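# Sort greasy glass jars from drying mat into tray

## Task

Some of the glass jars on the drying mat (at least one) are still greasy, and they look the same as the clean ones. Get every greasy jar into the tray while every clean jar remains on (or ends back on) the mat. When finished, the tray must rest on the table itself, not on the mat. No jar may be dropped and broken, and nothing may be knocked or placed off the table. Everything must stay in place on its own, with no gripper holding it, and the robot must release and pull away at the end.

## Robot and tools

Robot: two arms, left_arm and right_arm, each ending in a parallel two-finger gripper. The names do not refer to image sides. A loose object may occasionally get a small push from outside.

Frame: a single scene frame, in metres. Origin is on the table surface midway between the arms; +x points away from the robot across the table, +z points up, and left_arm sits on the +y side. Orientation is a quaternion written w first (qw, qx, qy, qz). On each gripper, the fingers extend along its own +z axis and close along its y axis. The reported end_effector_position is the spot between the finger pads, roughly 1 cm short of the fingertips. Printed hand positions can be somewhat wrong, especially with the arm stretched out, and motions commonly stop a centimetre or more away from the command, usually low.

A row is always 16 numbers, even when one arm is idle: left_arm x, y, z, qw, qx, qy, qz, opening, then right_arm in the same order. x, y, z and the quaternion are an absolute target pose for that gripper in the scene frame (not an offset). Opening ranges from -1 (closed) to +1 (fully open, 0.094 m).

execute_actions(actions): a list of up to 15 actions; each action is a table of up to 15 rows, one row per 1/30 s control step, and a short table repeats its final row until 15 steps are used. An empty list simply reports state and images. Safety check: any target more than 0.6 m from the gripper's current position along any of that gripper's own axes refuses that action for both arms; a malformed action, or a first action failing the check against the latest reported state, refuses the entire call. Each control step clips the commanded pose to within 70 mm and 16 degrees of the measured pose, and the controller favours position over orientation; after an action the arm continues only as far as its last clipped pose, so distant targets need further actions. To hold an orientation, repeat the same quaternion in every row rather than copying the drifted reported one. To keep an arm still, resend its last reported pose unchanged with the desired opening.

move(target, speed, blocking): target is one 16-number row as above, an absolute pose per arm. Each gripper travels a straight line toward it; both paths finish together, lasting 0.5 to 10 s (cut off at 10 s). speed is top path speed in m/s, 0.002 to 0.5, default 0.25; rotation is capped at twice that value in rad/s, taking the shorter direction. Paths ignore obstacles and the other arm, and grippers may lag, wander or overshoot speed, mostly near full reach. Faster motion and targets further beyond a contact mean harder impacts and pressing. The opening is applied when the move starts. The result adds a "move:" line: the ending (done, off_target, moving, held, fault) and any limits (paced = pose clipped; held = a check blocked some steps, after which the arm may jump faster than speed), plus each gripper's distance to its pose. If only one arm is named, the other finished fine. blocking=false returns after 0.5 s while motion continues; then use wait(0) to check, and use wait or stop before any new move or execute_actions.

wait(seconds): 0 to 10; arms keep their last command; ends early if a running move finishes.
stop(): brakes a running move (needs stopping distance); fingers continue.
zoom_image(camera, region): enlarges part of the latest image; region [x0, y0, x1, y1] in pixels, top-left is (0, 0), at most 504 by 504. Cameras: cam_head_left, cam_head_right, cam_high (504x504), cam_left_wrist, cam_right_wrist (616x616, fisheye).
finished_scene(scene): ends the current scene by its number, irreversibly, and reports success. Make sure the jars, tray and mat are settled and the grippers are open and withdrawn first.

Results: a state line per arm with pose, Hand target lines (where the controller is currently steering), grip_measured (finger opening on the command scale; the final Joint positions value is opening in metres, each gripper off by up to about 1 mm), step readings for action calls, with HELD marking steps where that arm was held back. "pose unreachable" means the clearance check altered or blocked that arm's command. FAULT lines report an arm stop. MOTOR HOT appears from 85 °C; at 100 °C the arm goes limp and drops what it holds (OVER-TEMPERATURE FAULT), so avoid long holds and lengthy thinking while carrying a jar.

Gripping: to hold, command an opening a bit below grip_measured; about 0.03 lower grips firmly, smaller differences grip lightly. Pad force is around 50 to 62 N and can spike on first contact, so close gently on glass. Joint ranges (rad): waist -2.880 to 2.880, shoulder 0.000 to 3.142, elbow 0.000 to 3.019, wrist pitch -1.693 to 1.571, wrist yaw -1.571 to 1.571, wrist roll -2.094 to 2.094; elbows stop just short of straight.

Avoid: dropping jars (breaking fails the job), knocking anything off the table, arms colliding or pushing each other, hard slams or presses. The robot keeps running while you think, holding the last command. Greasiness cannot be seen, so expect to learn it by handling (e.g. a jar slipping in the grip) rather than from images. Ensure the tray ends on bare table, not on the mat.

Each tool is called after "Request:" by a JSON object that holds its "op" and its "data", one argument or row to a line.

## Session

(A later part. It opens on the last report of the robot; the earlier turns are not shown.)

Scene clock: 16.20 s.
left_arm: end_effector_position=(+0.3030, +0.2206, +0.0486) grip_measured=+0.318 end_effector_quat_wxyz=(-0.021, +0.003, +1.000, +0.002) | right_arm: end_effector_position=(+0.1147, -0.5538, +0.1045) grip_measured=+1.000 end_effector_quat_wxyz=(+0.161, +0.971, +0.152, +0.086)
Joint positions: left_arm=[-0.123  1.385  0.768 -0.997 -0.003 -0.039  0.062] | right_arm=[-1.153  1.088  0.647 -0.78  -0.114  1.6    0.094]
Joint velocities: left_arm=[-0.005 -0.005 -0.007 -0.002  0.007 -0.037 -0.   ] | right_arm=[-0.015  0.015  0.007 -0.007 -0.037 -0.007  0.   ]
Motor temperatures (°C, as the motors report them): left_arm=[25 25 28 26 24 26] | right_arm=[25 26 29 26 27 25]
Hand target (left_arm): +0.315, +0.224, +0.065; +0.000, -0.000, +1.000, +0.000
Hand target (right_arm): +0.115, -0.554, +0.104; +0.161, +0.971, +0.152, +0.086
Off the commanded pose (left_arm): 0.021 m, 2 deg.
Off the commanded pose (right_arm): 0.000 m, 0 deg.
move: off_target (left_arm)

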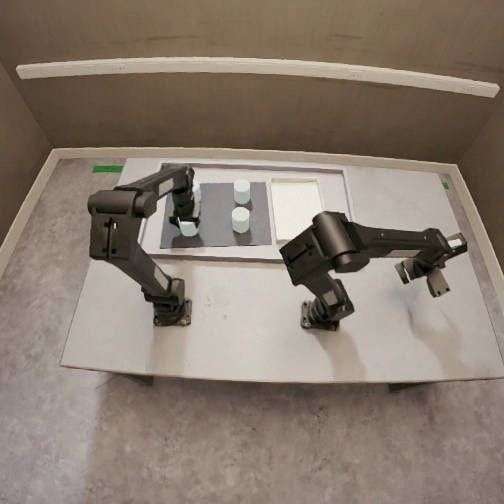

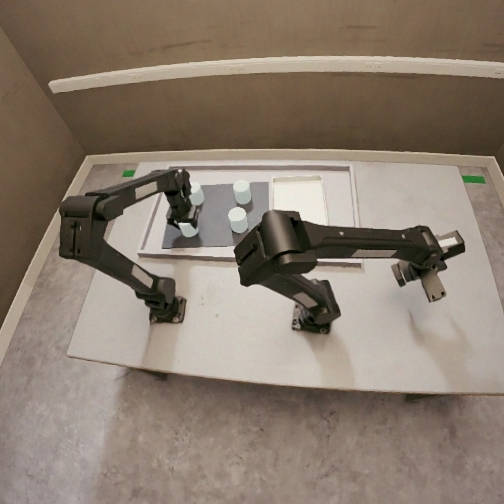

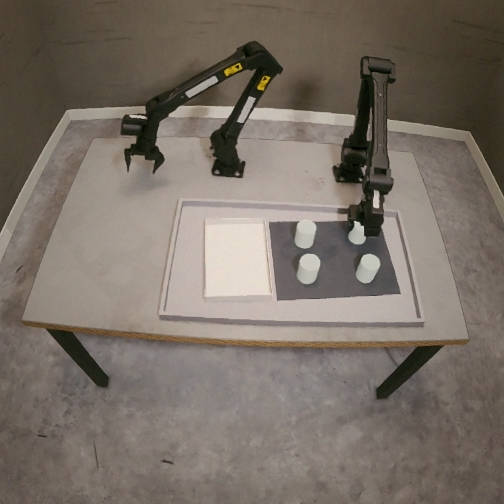

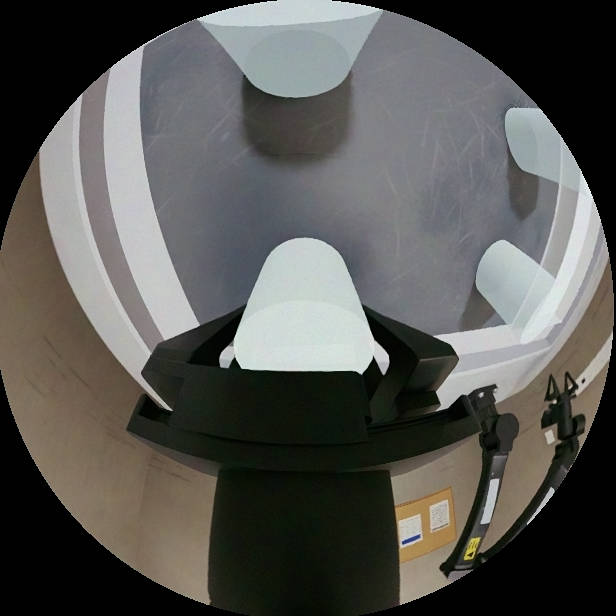

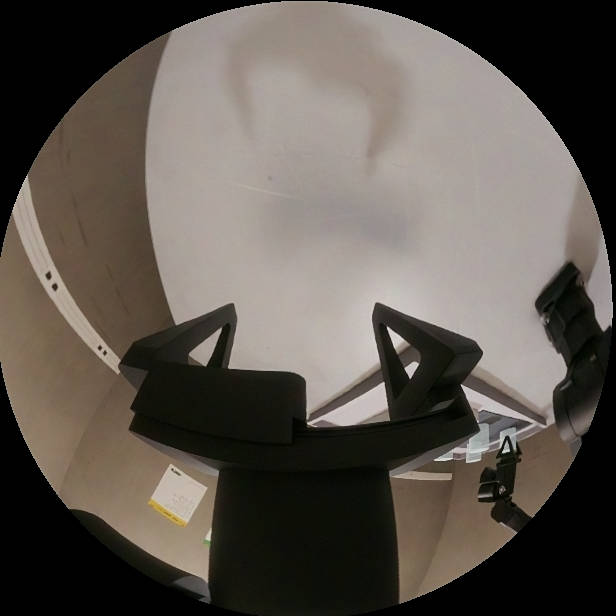

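Request:
{"op": "move", "data": {
  "target": [0.316,0.224,0.085,0,0,1,0,0.308,0.1147,-0.5538,0.1045,0.161,0.971,0.152,0.086,1],
  "speed": 0.03
}}

Scene clock: 17.93 s.
left_arm: end_effector_position=(+0.2935, +0.2210, +0.0625) grip_measured=+0.318 end_effector_quat_wxyz=(-0.031, +0.003, +1.000, +0.003) | right_arm: end_effector_position=(+0.1147, -0.5538, +0.1045) grip_measured=+1.000 end_effector_quat_wxyz=(+0.161, +0.971, +0.152, +0.086)
Joint positions: left_arm=[-0.123  1.348  0.775 -1.06  -0.003 -0.039  0.062] | right_arm=[-1.153  1.088  0.647 -0.78  -0.114  1.6    0.094]
Joint velocities: left_arm=[ 0.005 -0.024 -0.012 -0.002  0.007  0.022  0.001] | right_arm=[ 0.005 -0.005  0.007  0.002  0.051  0.022  0.   ]
Motor temperatures (°C, as the motors report them): left_arm=[25 25 28 26 24 26] | right_arm=[25 26 29 26 27 25]
Hand target (left_arm): +0.314, +0.224, +0.085; +0.000, +0.000, +1.000, +0.001
Hand target (right_arm): +0.115, -0.554, +0.104; +0.161, +0.971, +0.152, +0.086
Off the commanded pose (left_arm): 0.032 m, 4 deg.
Off the commanded pose (right_arm): 0.000 m, 0 deg.
move: off_target (left_arm)

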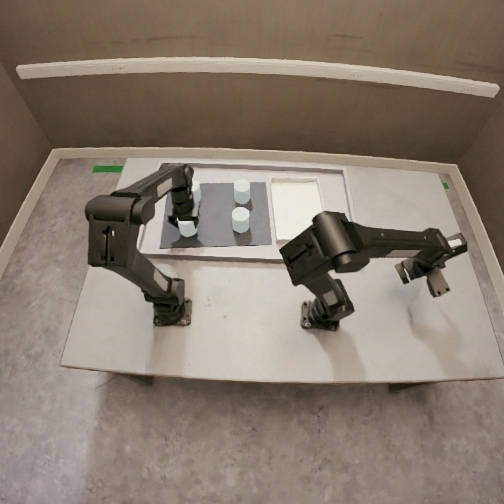

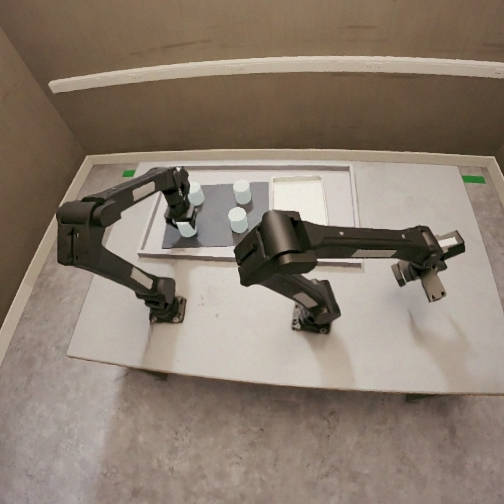

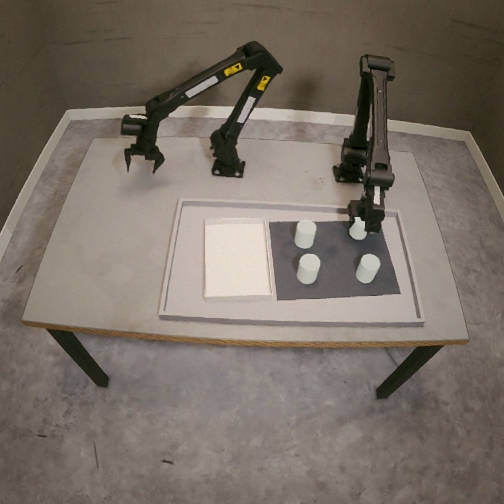

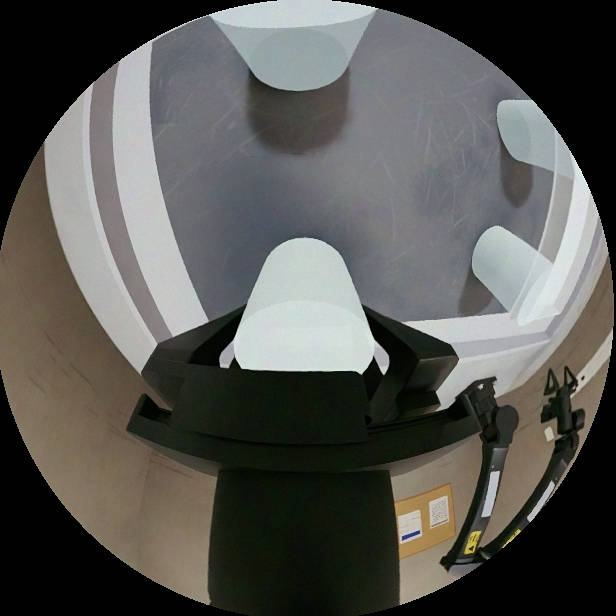

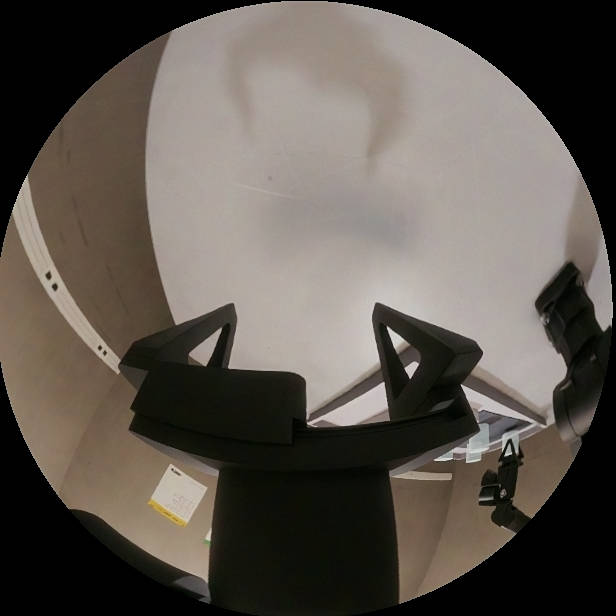

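Request:
{"op": "move", "data": {
  "target": [0.335,0.224,0.062,0,0,1,0,0.308,0.1147,-0.5538,0.1045,0.161,0.971,0.152,0.086,1],
  "speed": 0.03
}}

Scene clock: 19.70 s.
left_arm: end_effector_position=(+0.3101, +0.2202, +0.0514) grip_measured=+0.318 end_effector_quat_wxyz=(-0.024, +0.003, +1.000, +0.002) | right_arm: end_effector_position=(+0.1147, -0.5538, +0.1045) grip_measured=+1.000 end_effector_quat_wxyz=(+0.161, +0.971, +0.152, +0.086)
Joint positions: left_arm=[-0.123  1.402  0.793 -1.01  -0.003 -0.038  0.062] | right_arm=[-1.153  1.088  0.647 -0.78  -0.114  1.6    0.094]
Joint velocities: left_arm=[-0.005 -0.015 -0.002 -0.012 -0.051  0.007  0.001] | right_arm=[-0.005  0.015 -0.002 -0.022 -0.022  0.022  0.   ]
Motor temperatures (°C, as the motors report them): left_arm=[25 25 28 26 24 26] | right_arm=[25 27 29 26 27 25]
Hand target (left_arm): +0.334, +0.224, +0.063; +0.000, +0.000, +1.000, +0.001
Hand target (right_arm): +0.115, -0.554, +0.104; +0.161, +0.971, +0.152, +0.086
Off the commanded pose (left_arm): 0.027 m, 3 deg.
Off the commanded pose (right_arm): 0.000 m, 0 deg.
move: off_target (left_arm)

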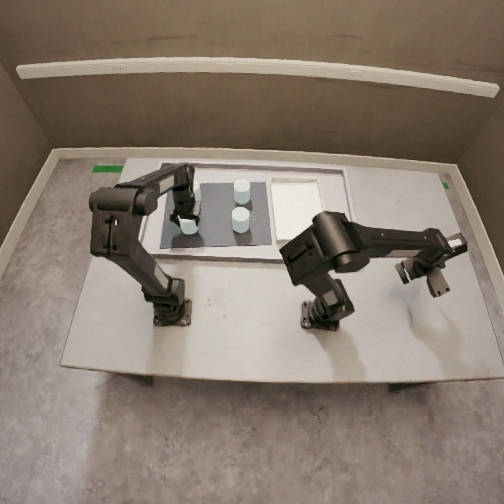

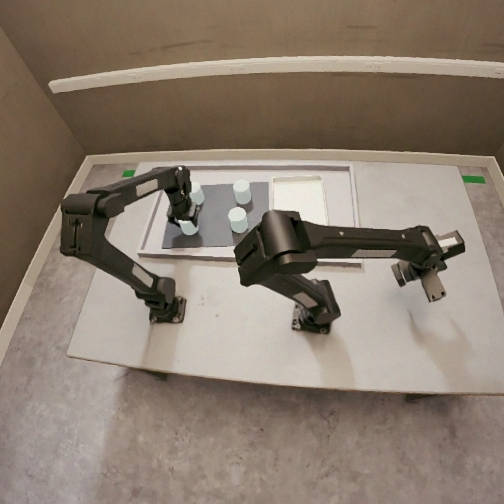

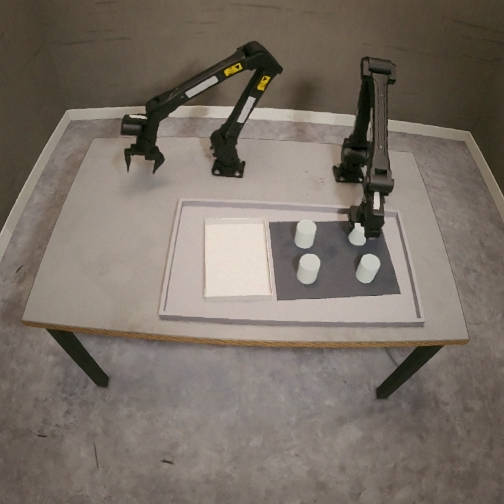

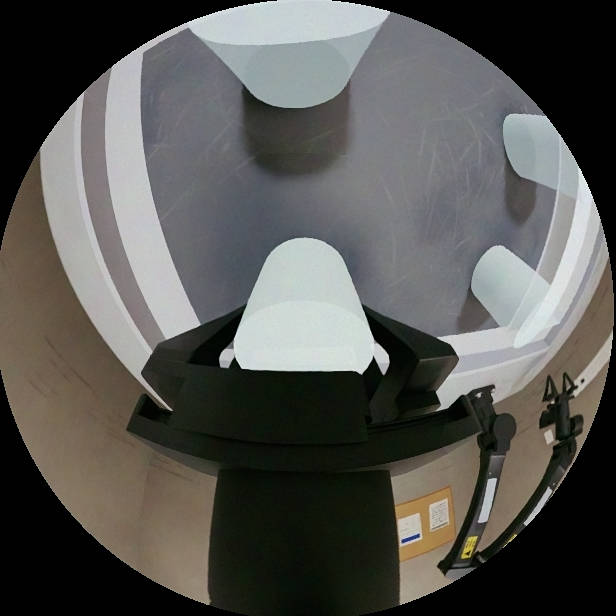

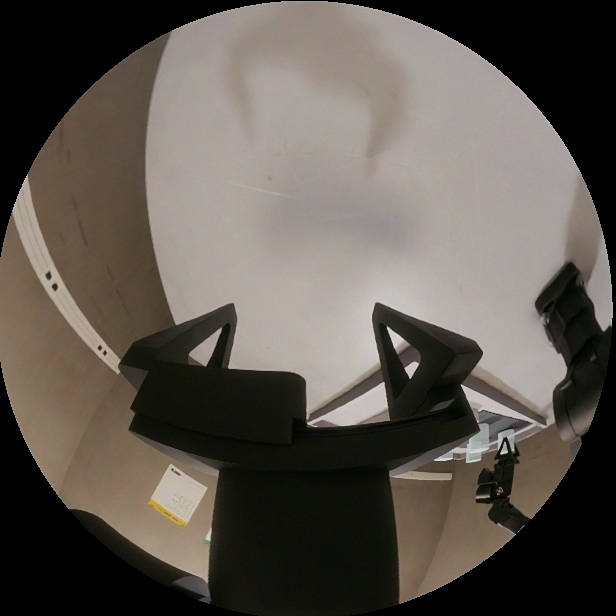

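Request:
{"op": "move", "data": {
  "target": [0.325,0.224,0.043,0,0,1,0,0.308,0.15,-0.45,0.16,0,0.9,0.436,0,1],
  "speed": 0.12
}}

Request:
{"op": "move", "data": {
  "target": [0.318,0.222,0.045,0,0,1,0,1,0.2,-0.35,0.2,0,0.7,0.714,0,1],
  "speed": 0.3
}}

Scene clock: 23.10 s.
left_arm: end_effector_position=(+0.3207, +0.2198, +0.0473) grip_measured=+0.318 end_effector_quat_wxyz=(-0.003, +0.003, +1.000, +0.002) | right_arm: end_effector_position=(+0.1409, -0.4424, +0.1412) grip_measured=+1.000 end_effector_quat_wxyz=(-0.016, +0.903, +0.428, -0.005)
Joint positions: left_arm=[-0.123  1.41   0.789 -0.957 -0.003 -0.038  0.062] | right_arm=[-0.827  1.05   0.769 -1.324  0.004  1.33   0.094]
Joint velocities: left_arm=[ 0.005 -0.015  0.012  0.007  0.037  0.022 -0.001] | right_arm=[-0.015 -0.005 -0.002 -0.007  0.051  0.037  0.   ]
Motor temperatures (°C, as the motors report them): left_arm=[25 25 29 26 24 26] | right_arm=[25 27 30 26 27 25]
Hand target (left_arm): +0.325, +0.224, +0.043; +0.000, -0.000, +1.000, +0.001
Hand target (right_arm): +0.150, -0.450, +0.160; +0.003, +0.899, +0.437, -0.003
Off the commanded pose (left_arm): 0.007 m, 1 deg.
Off the commanded pose (right_arm): 0.022 m, 2 deg.
move: off_target (right_arm)

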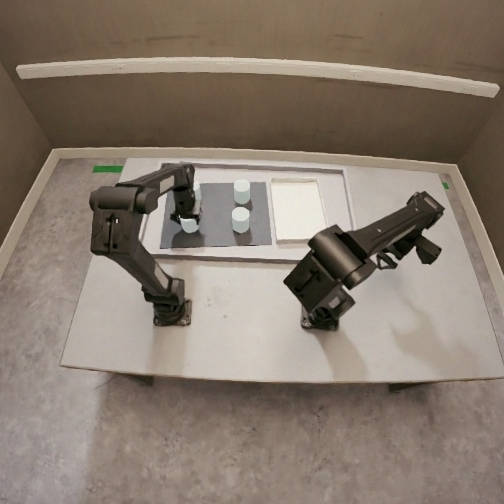

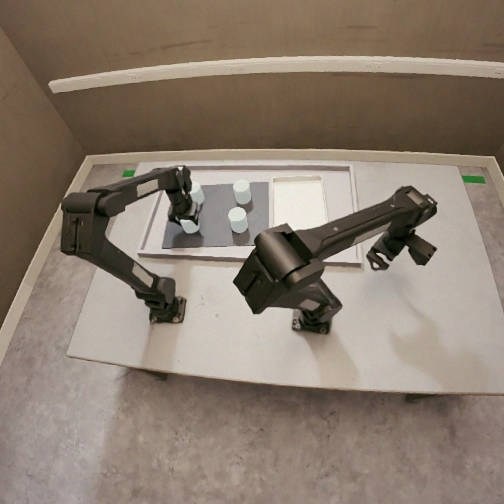

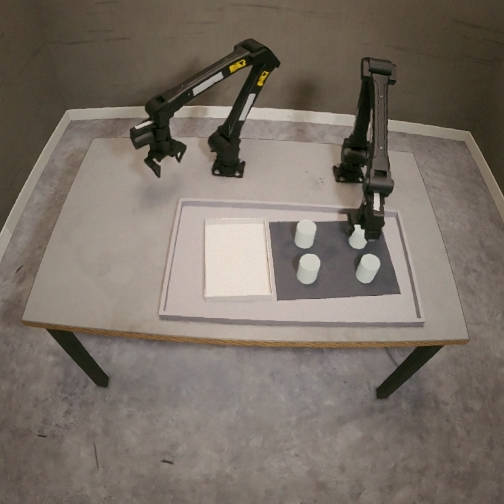

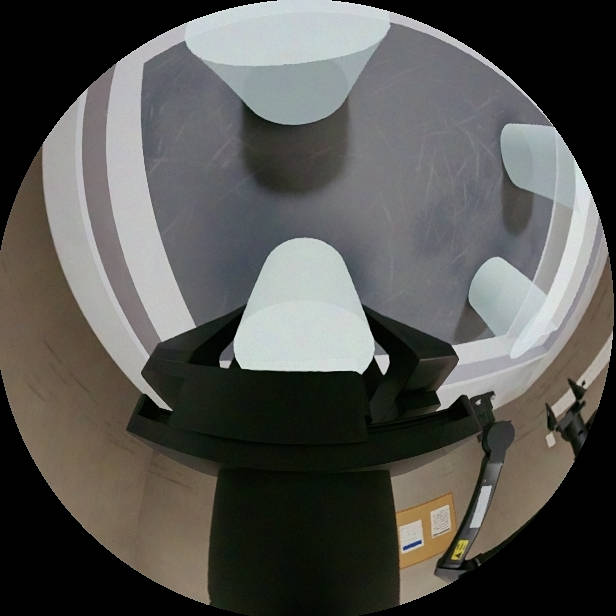

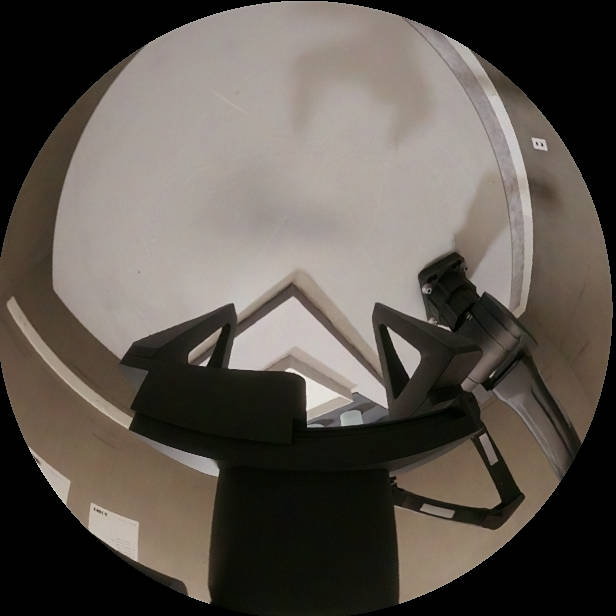

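Scene clock: 24.70 s.
left_arm: end_effector_position=(+0.3154, +0.2200, +0.0433) grip_measured=+1.000 end_effector_quat_wxyz=(-0.008, +0.003, +1.000, +0.002) | right_arm: end_effector_position=(+0.1914, -0.3489, +0.1804) grip_measured=+1.000 end_effector_quat_wxyz=(-0.016, +0.707, +0.707, -0.006)
Joint positions: left_arm=[-0.123  1.41   0.776 -0.954 -0.003 -0.038  0.094] | right_arm=[-0.391  0.952  0.814 -1.467  0.001  1.08   0.094]
Joint velocities: left_arm=[-0.005  0.005 -0.002 -0.022 -0.051 -0.051  0.   ] | right_arm=[ 0.005 -0.005 -0.002 -0.002 -0.037 -0.037  0.   ]
Motor temperatures (°C, as the motors report them): left_arm=[25 25 29 26 24 26] | right_arm=[25 27 30 26 27 25]
Hand target (left_arm): +0.318, +0.222, +0.045; +0.000, +0.000, +1.000, +0.000
Hand target (right_arm): +0.200, -0.351, +0.199; +0.003, +0.700, +0.714, +0.001
Off the commanded pose (left_arm): 0.004 m, 1 deg.
Off the commanded pose (right_arm): 0.021 m, 2 deg.
move: off_target (right_arm)

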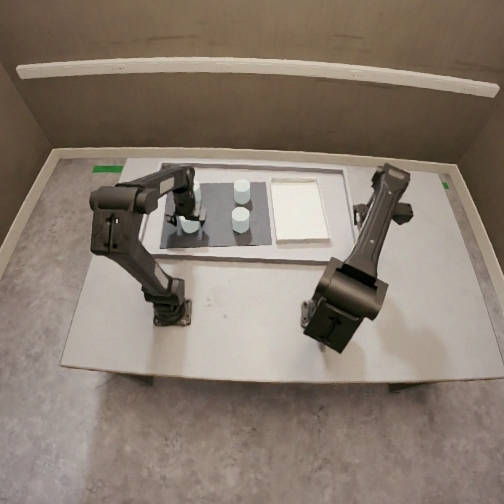

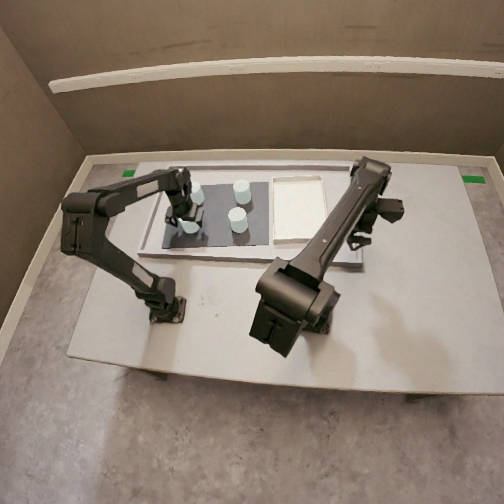

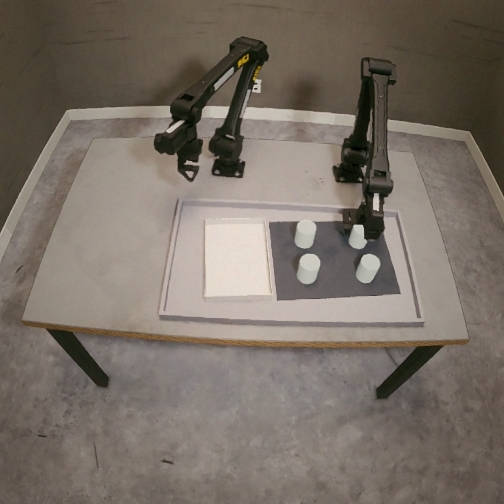

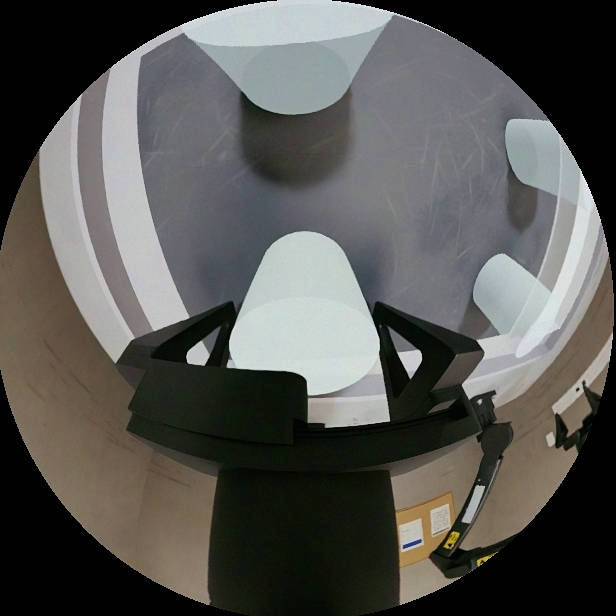

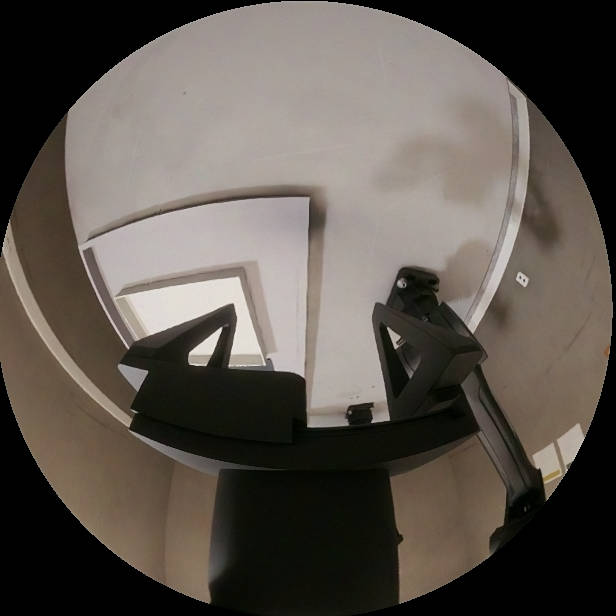

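Request:
{"op": "move", "data": {
  "target": [0.325,0.222,0.14,0,0,1,0,1,0.28,-0.15,0.17,0,0.26,0.966,0,1],
  "speed": 0.3
}}

Request:
{"op": "move", "data": {
  "target": [0.452,0.224,0.115,0,0,1,0,1,0.331,0.028,0.12,0,0,1,0,1],
  "speed": 0.2
}}

Scene clock: 27.50 s.
left_arm: end_effector_position=(+0.3063, +0.2204, +0.1188) grip_measured=+1.000 end_effector_quat_wxyz=(-0.027, +0.003, +1.000, +0.003) | right_arm: end_effector_position=(+0.2633, -0.1588, +0.1584) grip_measured=+1.000 end_effector_quat_wxyz=(-0.014, +0.268, +0.963, -0.008)
Joint positions: left_arm=[-0.123  1.296  0.895 -1.224 -0.003 -0.038  0.094] | right_arm=[ 0.394  1.135  0.874 -1.343 -0.001  0.839  0.094]
Joint velocities: left_arm=[-0.024 -0.005 -0.002  0.002 -0.037 -0.051  0.   ] | right_arm=[-0.015 -0.024  0.007 -0.017 -0.037 -0.066  0.   ]
Motor temperatures (°C, as the motors report them): left_arm=[25 25 29 26 24 26] | right_arm=[25 27 30 26 27 25]
Hand target (left_arm): +0.322, +0.222, +0.140; +0.000, +0.000, +1.000, +0.000
Hand target (right_arm): +0.281, -0.152, +0.171; +0.005, +0.260, +0.966, +0.002
Off the commanded pose (left_arm): 0.028 m, 3 deg.
Off the commanded pose (right_arm): 0.022 m, 2 deg.
move: off_target (left_arm, right_arm)

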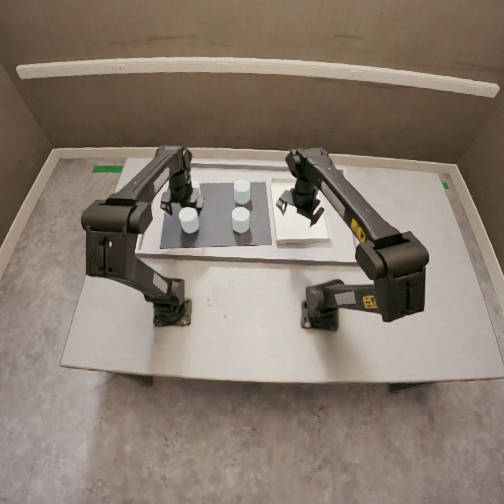

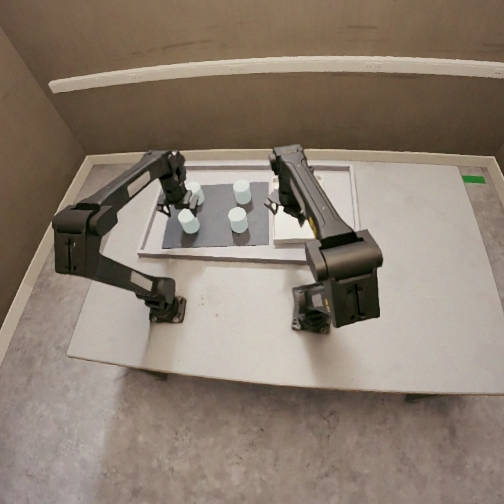

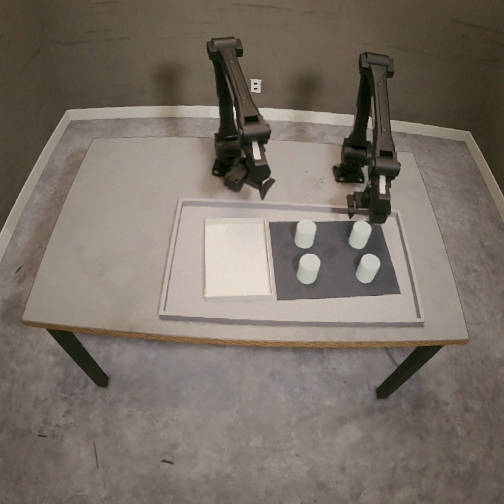

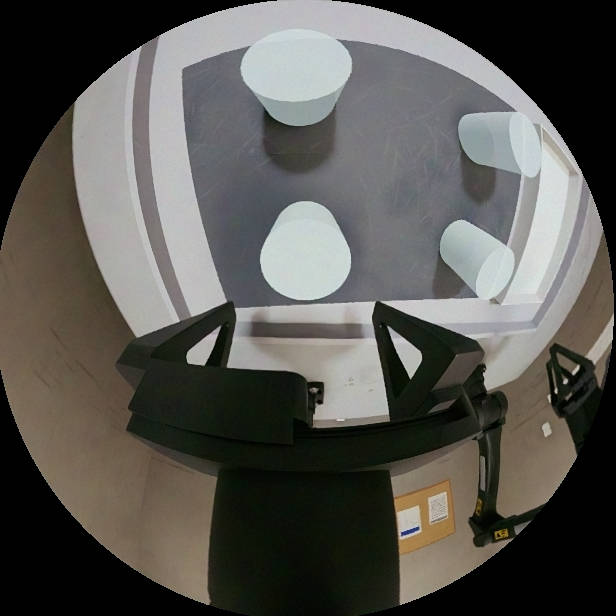

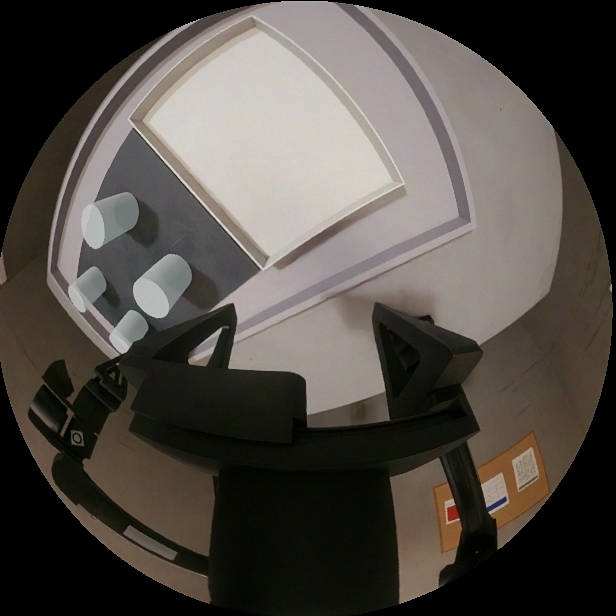

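Scene clock: 29.30 s.
left_arm: end_effector_position=(+0.4309, +0.2169, +0.1063) grip_measured=+1.000 end_effector_quat_wxyz=(-0.021, +0.004, +1.000, +0.002) | right_arm: end_effector_position=(+0.3183, +0.0134, +0.1152) grip_measured=+1.000 end_effector_quat_wxyz=(-0.011, +0.009, +1.000, -0.008)
Joint positions: left_arm=[-0.119  1.619  1.206 -1.199 -0.003 -0.032  0.094] | right_arm=[ 0.76   1.521  1.114 -1.191 -0.001  0.68   0.094]
Joint velocities: left_arm=[ 0.005  0.005  0.002 -0.002 -0.022 -0.022  0.   ] | right_arm=[-0.005 -0.015 -0.017 -0.002 -0.022 -0.007  0.   ]
Motor temperatures (°C, as the motors report them): left_arm=[25 25 29 26 24 26] | right_arm=[25 27 31 26 27 25]
Hand target (left_arm): +0.451, +0.223, +0.117; +0.000, +0.000, +1.000, +0.001
Hand target (right_arm): +0.332, +0.027, +0.121; +0.002, +0.000, +1.000, +0.002
Off the commanded pose (left_arm): 0.024 m, 2 deg.
Off the commanded pose (right_arm): 0.020 m, 2 deg.
move: off_target (left_arm, right_arm)

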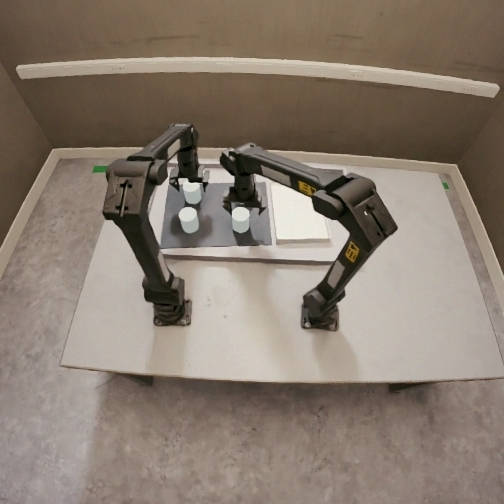

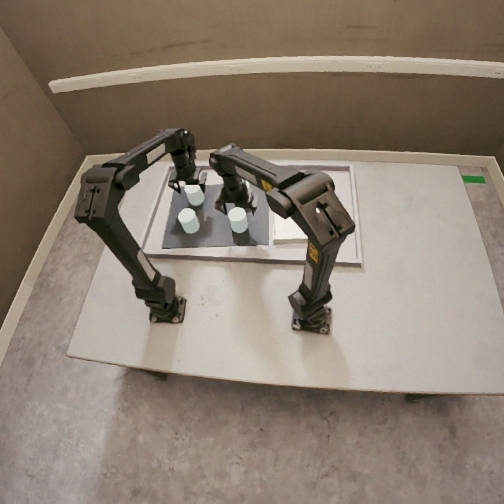

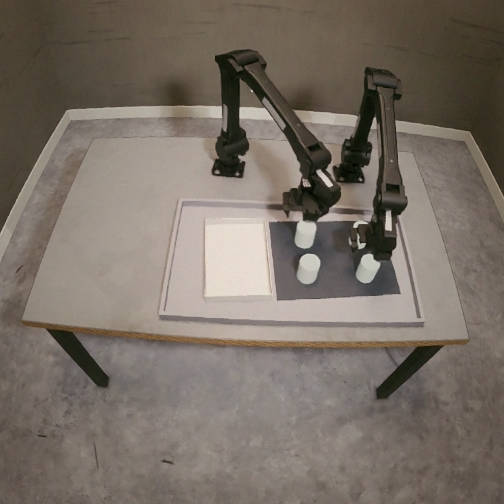

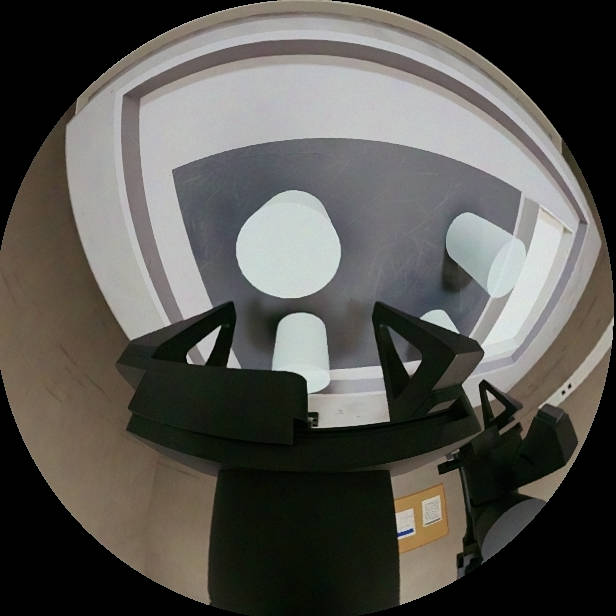

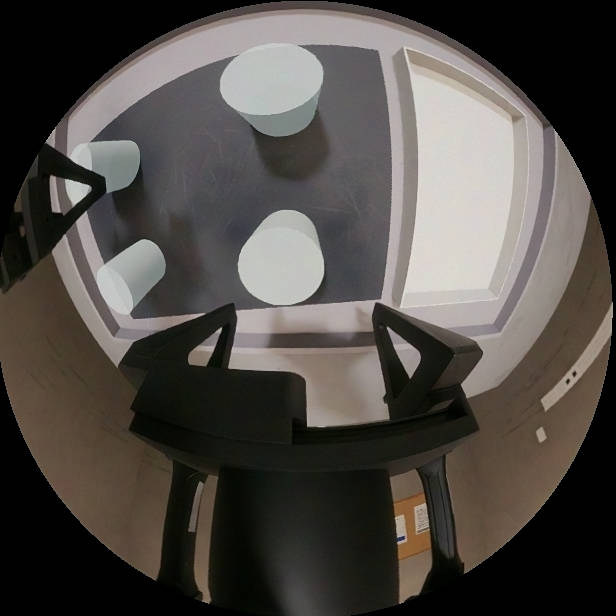

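Request:
{"op": "move", "data": {
  "target": [0.456,0.23,0.092,0,0,1,0,1,0.335,0.033,0.092,0,0,1,0,1],
  "speed": 0.08
}}

Scene clock: 31.07 s.
left_arm: end_effector_position=(+0.4437, +0.2244, +0.0888) grip_measured=+1.000 end_effector_quat_wxyz=(-0.012, +0.002, +1.000, +0.002) | right_arm: end_effector_position=(+0.3299, +0.0224, +0.0951) grip_measured=+1.000 end_effector_quat_wxyz=(-0.005, +0.007, +1.000, -0.003)
Joint positions: left_arm=[-0.101  1.659  1.206 -1.143 -0.003 -0.018  0.094] | right_arm=[ 0.76   1.57   1.114 -1.126 -0.001  0.677  0.094]
Joint velocities: left_arm=[-0.015 -0.005 -0.012  0.002 -0.066  0.007  0.   ] | right_arm=[-0.015 -0.024 -0.007 -0.002  0.051 -0.037  0.   ]
Motor temperatures (°C, as the motors report them): left_arm=[25 25 30 26 24 26] | right_arm=[25 27 31 26 27 25]
Hand target (left_arm): +0.456, +0.230, +0.092; +0.000, -0.000, +1.000, +0.001
Hand target (right_arm): +0.335, +0.033, +0.092; -0.000, +0.000, +1.000, +0.000
Off the commanded pose (left_arm): 0.014 m, 1 deg.
Off the commanded pose (right_arm): 0.012 m, 1 deg.
move: off_target (left_arm, right_arm)

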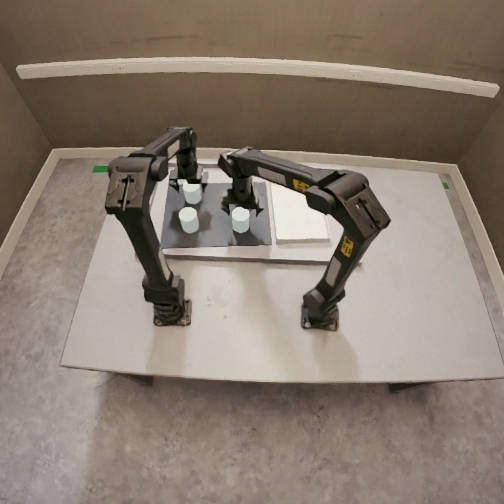

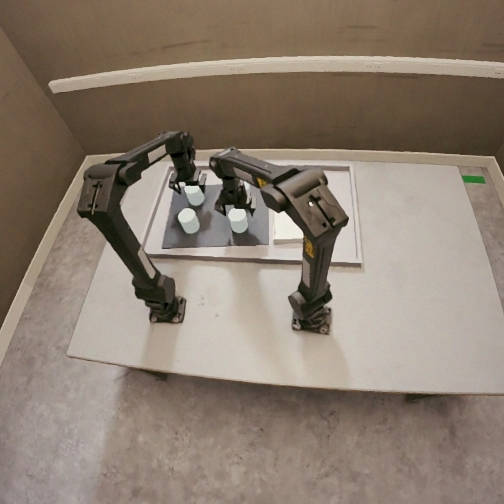

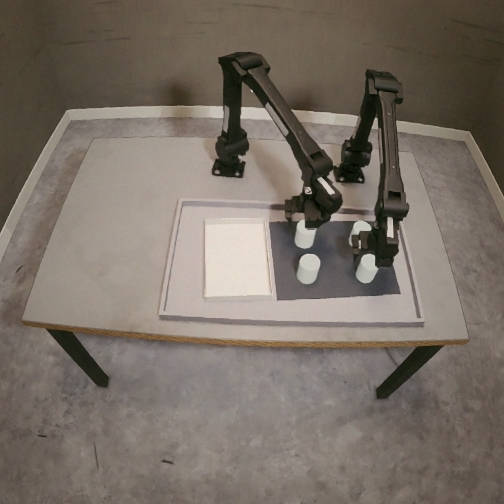

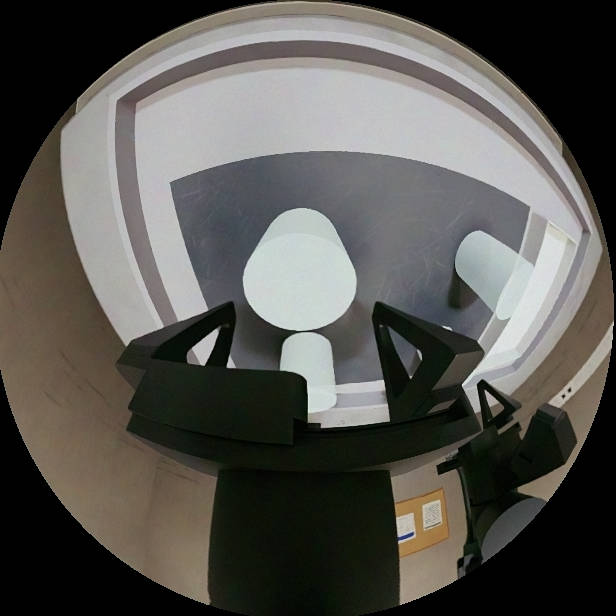

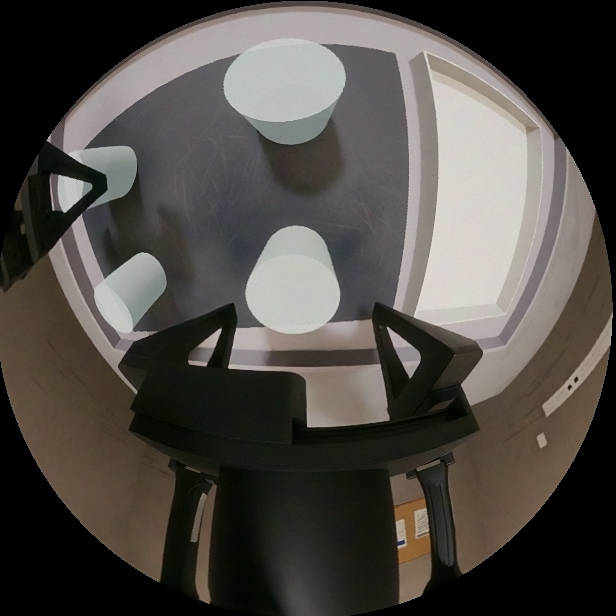

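Request:
{"op": "move", "data": {
  "target": [0.463,0.231,0.045,0,0,1,0,1,0.333,0.036,0.043,0,0,1,0,1],
  "speed": 0.06
}}

Scene clock: 32.40 s.
left_arm: end_effector_position=(+0.4625, +0.2240, +0.0515) grip_measured=+1.000 end_effector_quat_wxyz=(+0.002, +0.004, +1.000, +0.001) | right_arm: end_effector_position=(+0.3377, +0.0332, +0.0571) grip_measured=+1.000 end_effector_quat_wxyz=(+0.007, +0.003, +1.000, +0.006)
Joint positions: left_arm=[-0.101  1.733  1.195 -1.029 -0.003 -0.015  0.094] | right_arm=[ 0.769  1.632  1.077 -0.997 -0.001  0.677  0.094]
Joint velocities: left_arm=[-0.015 -0.005 -0.007 -0.027  0.051 -0.007  0.   ] | right_arm=[ 0.005  0.005  0.002 -0.007 -0.037  0.051  0.   ]
Motor temperatures (°C, as the motors report them): left_arm=[25 25 29 26 24 26] | right_arm=[25 27 31 26 27 25]
Hand target (left_arm): +0.464, +0.231, +0.045; +0.000, -0.000, +1.000, +0.000
Hand target (right_arm): +0.333, +0.036, +0.044; +0.000, +0.000, +1.000, +0.000
Off the commanded pose (left_arm): 0.010 m, 0 deg.
Off the commanded pose (right_arm): 0.015 m, 1 deg.
move: off_target (right_arm)

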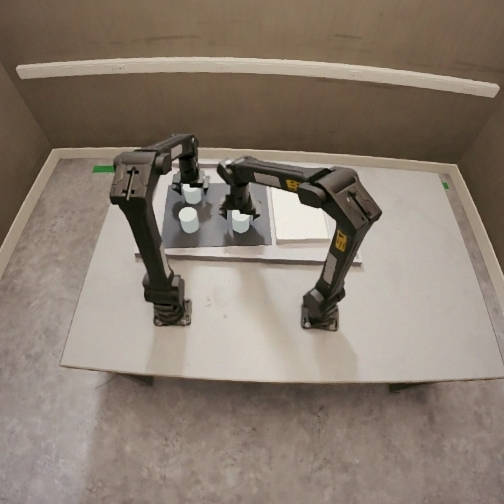

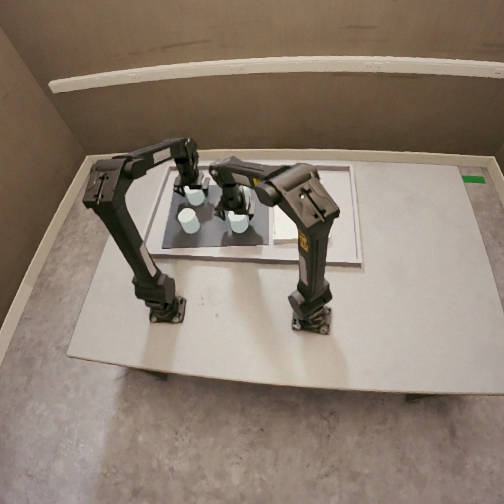

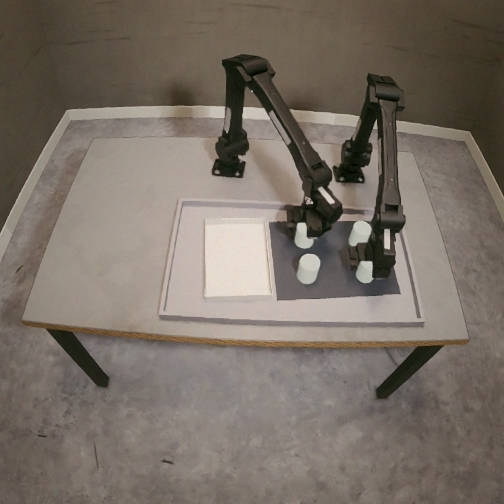

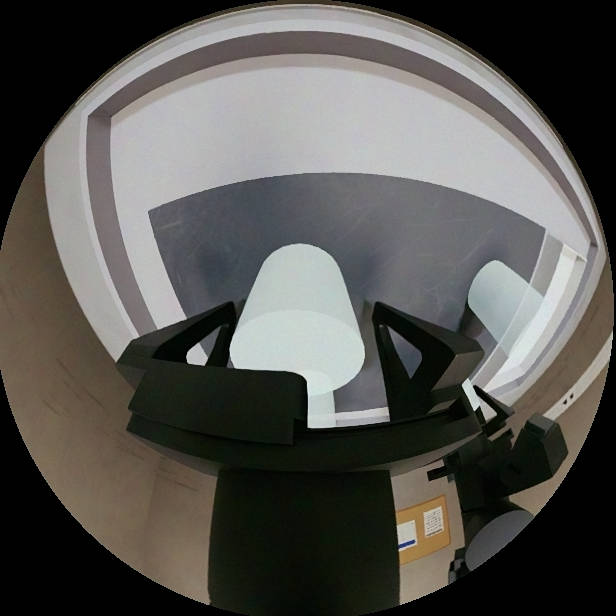

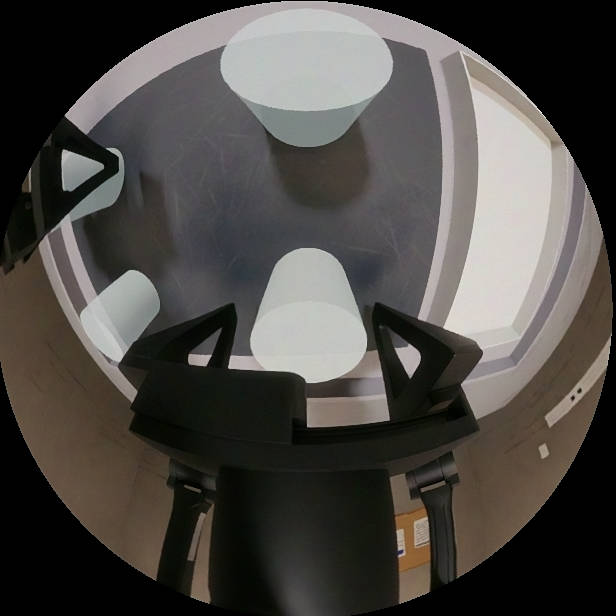

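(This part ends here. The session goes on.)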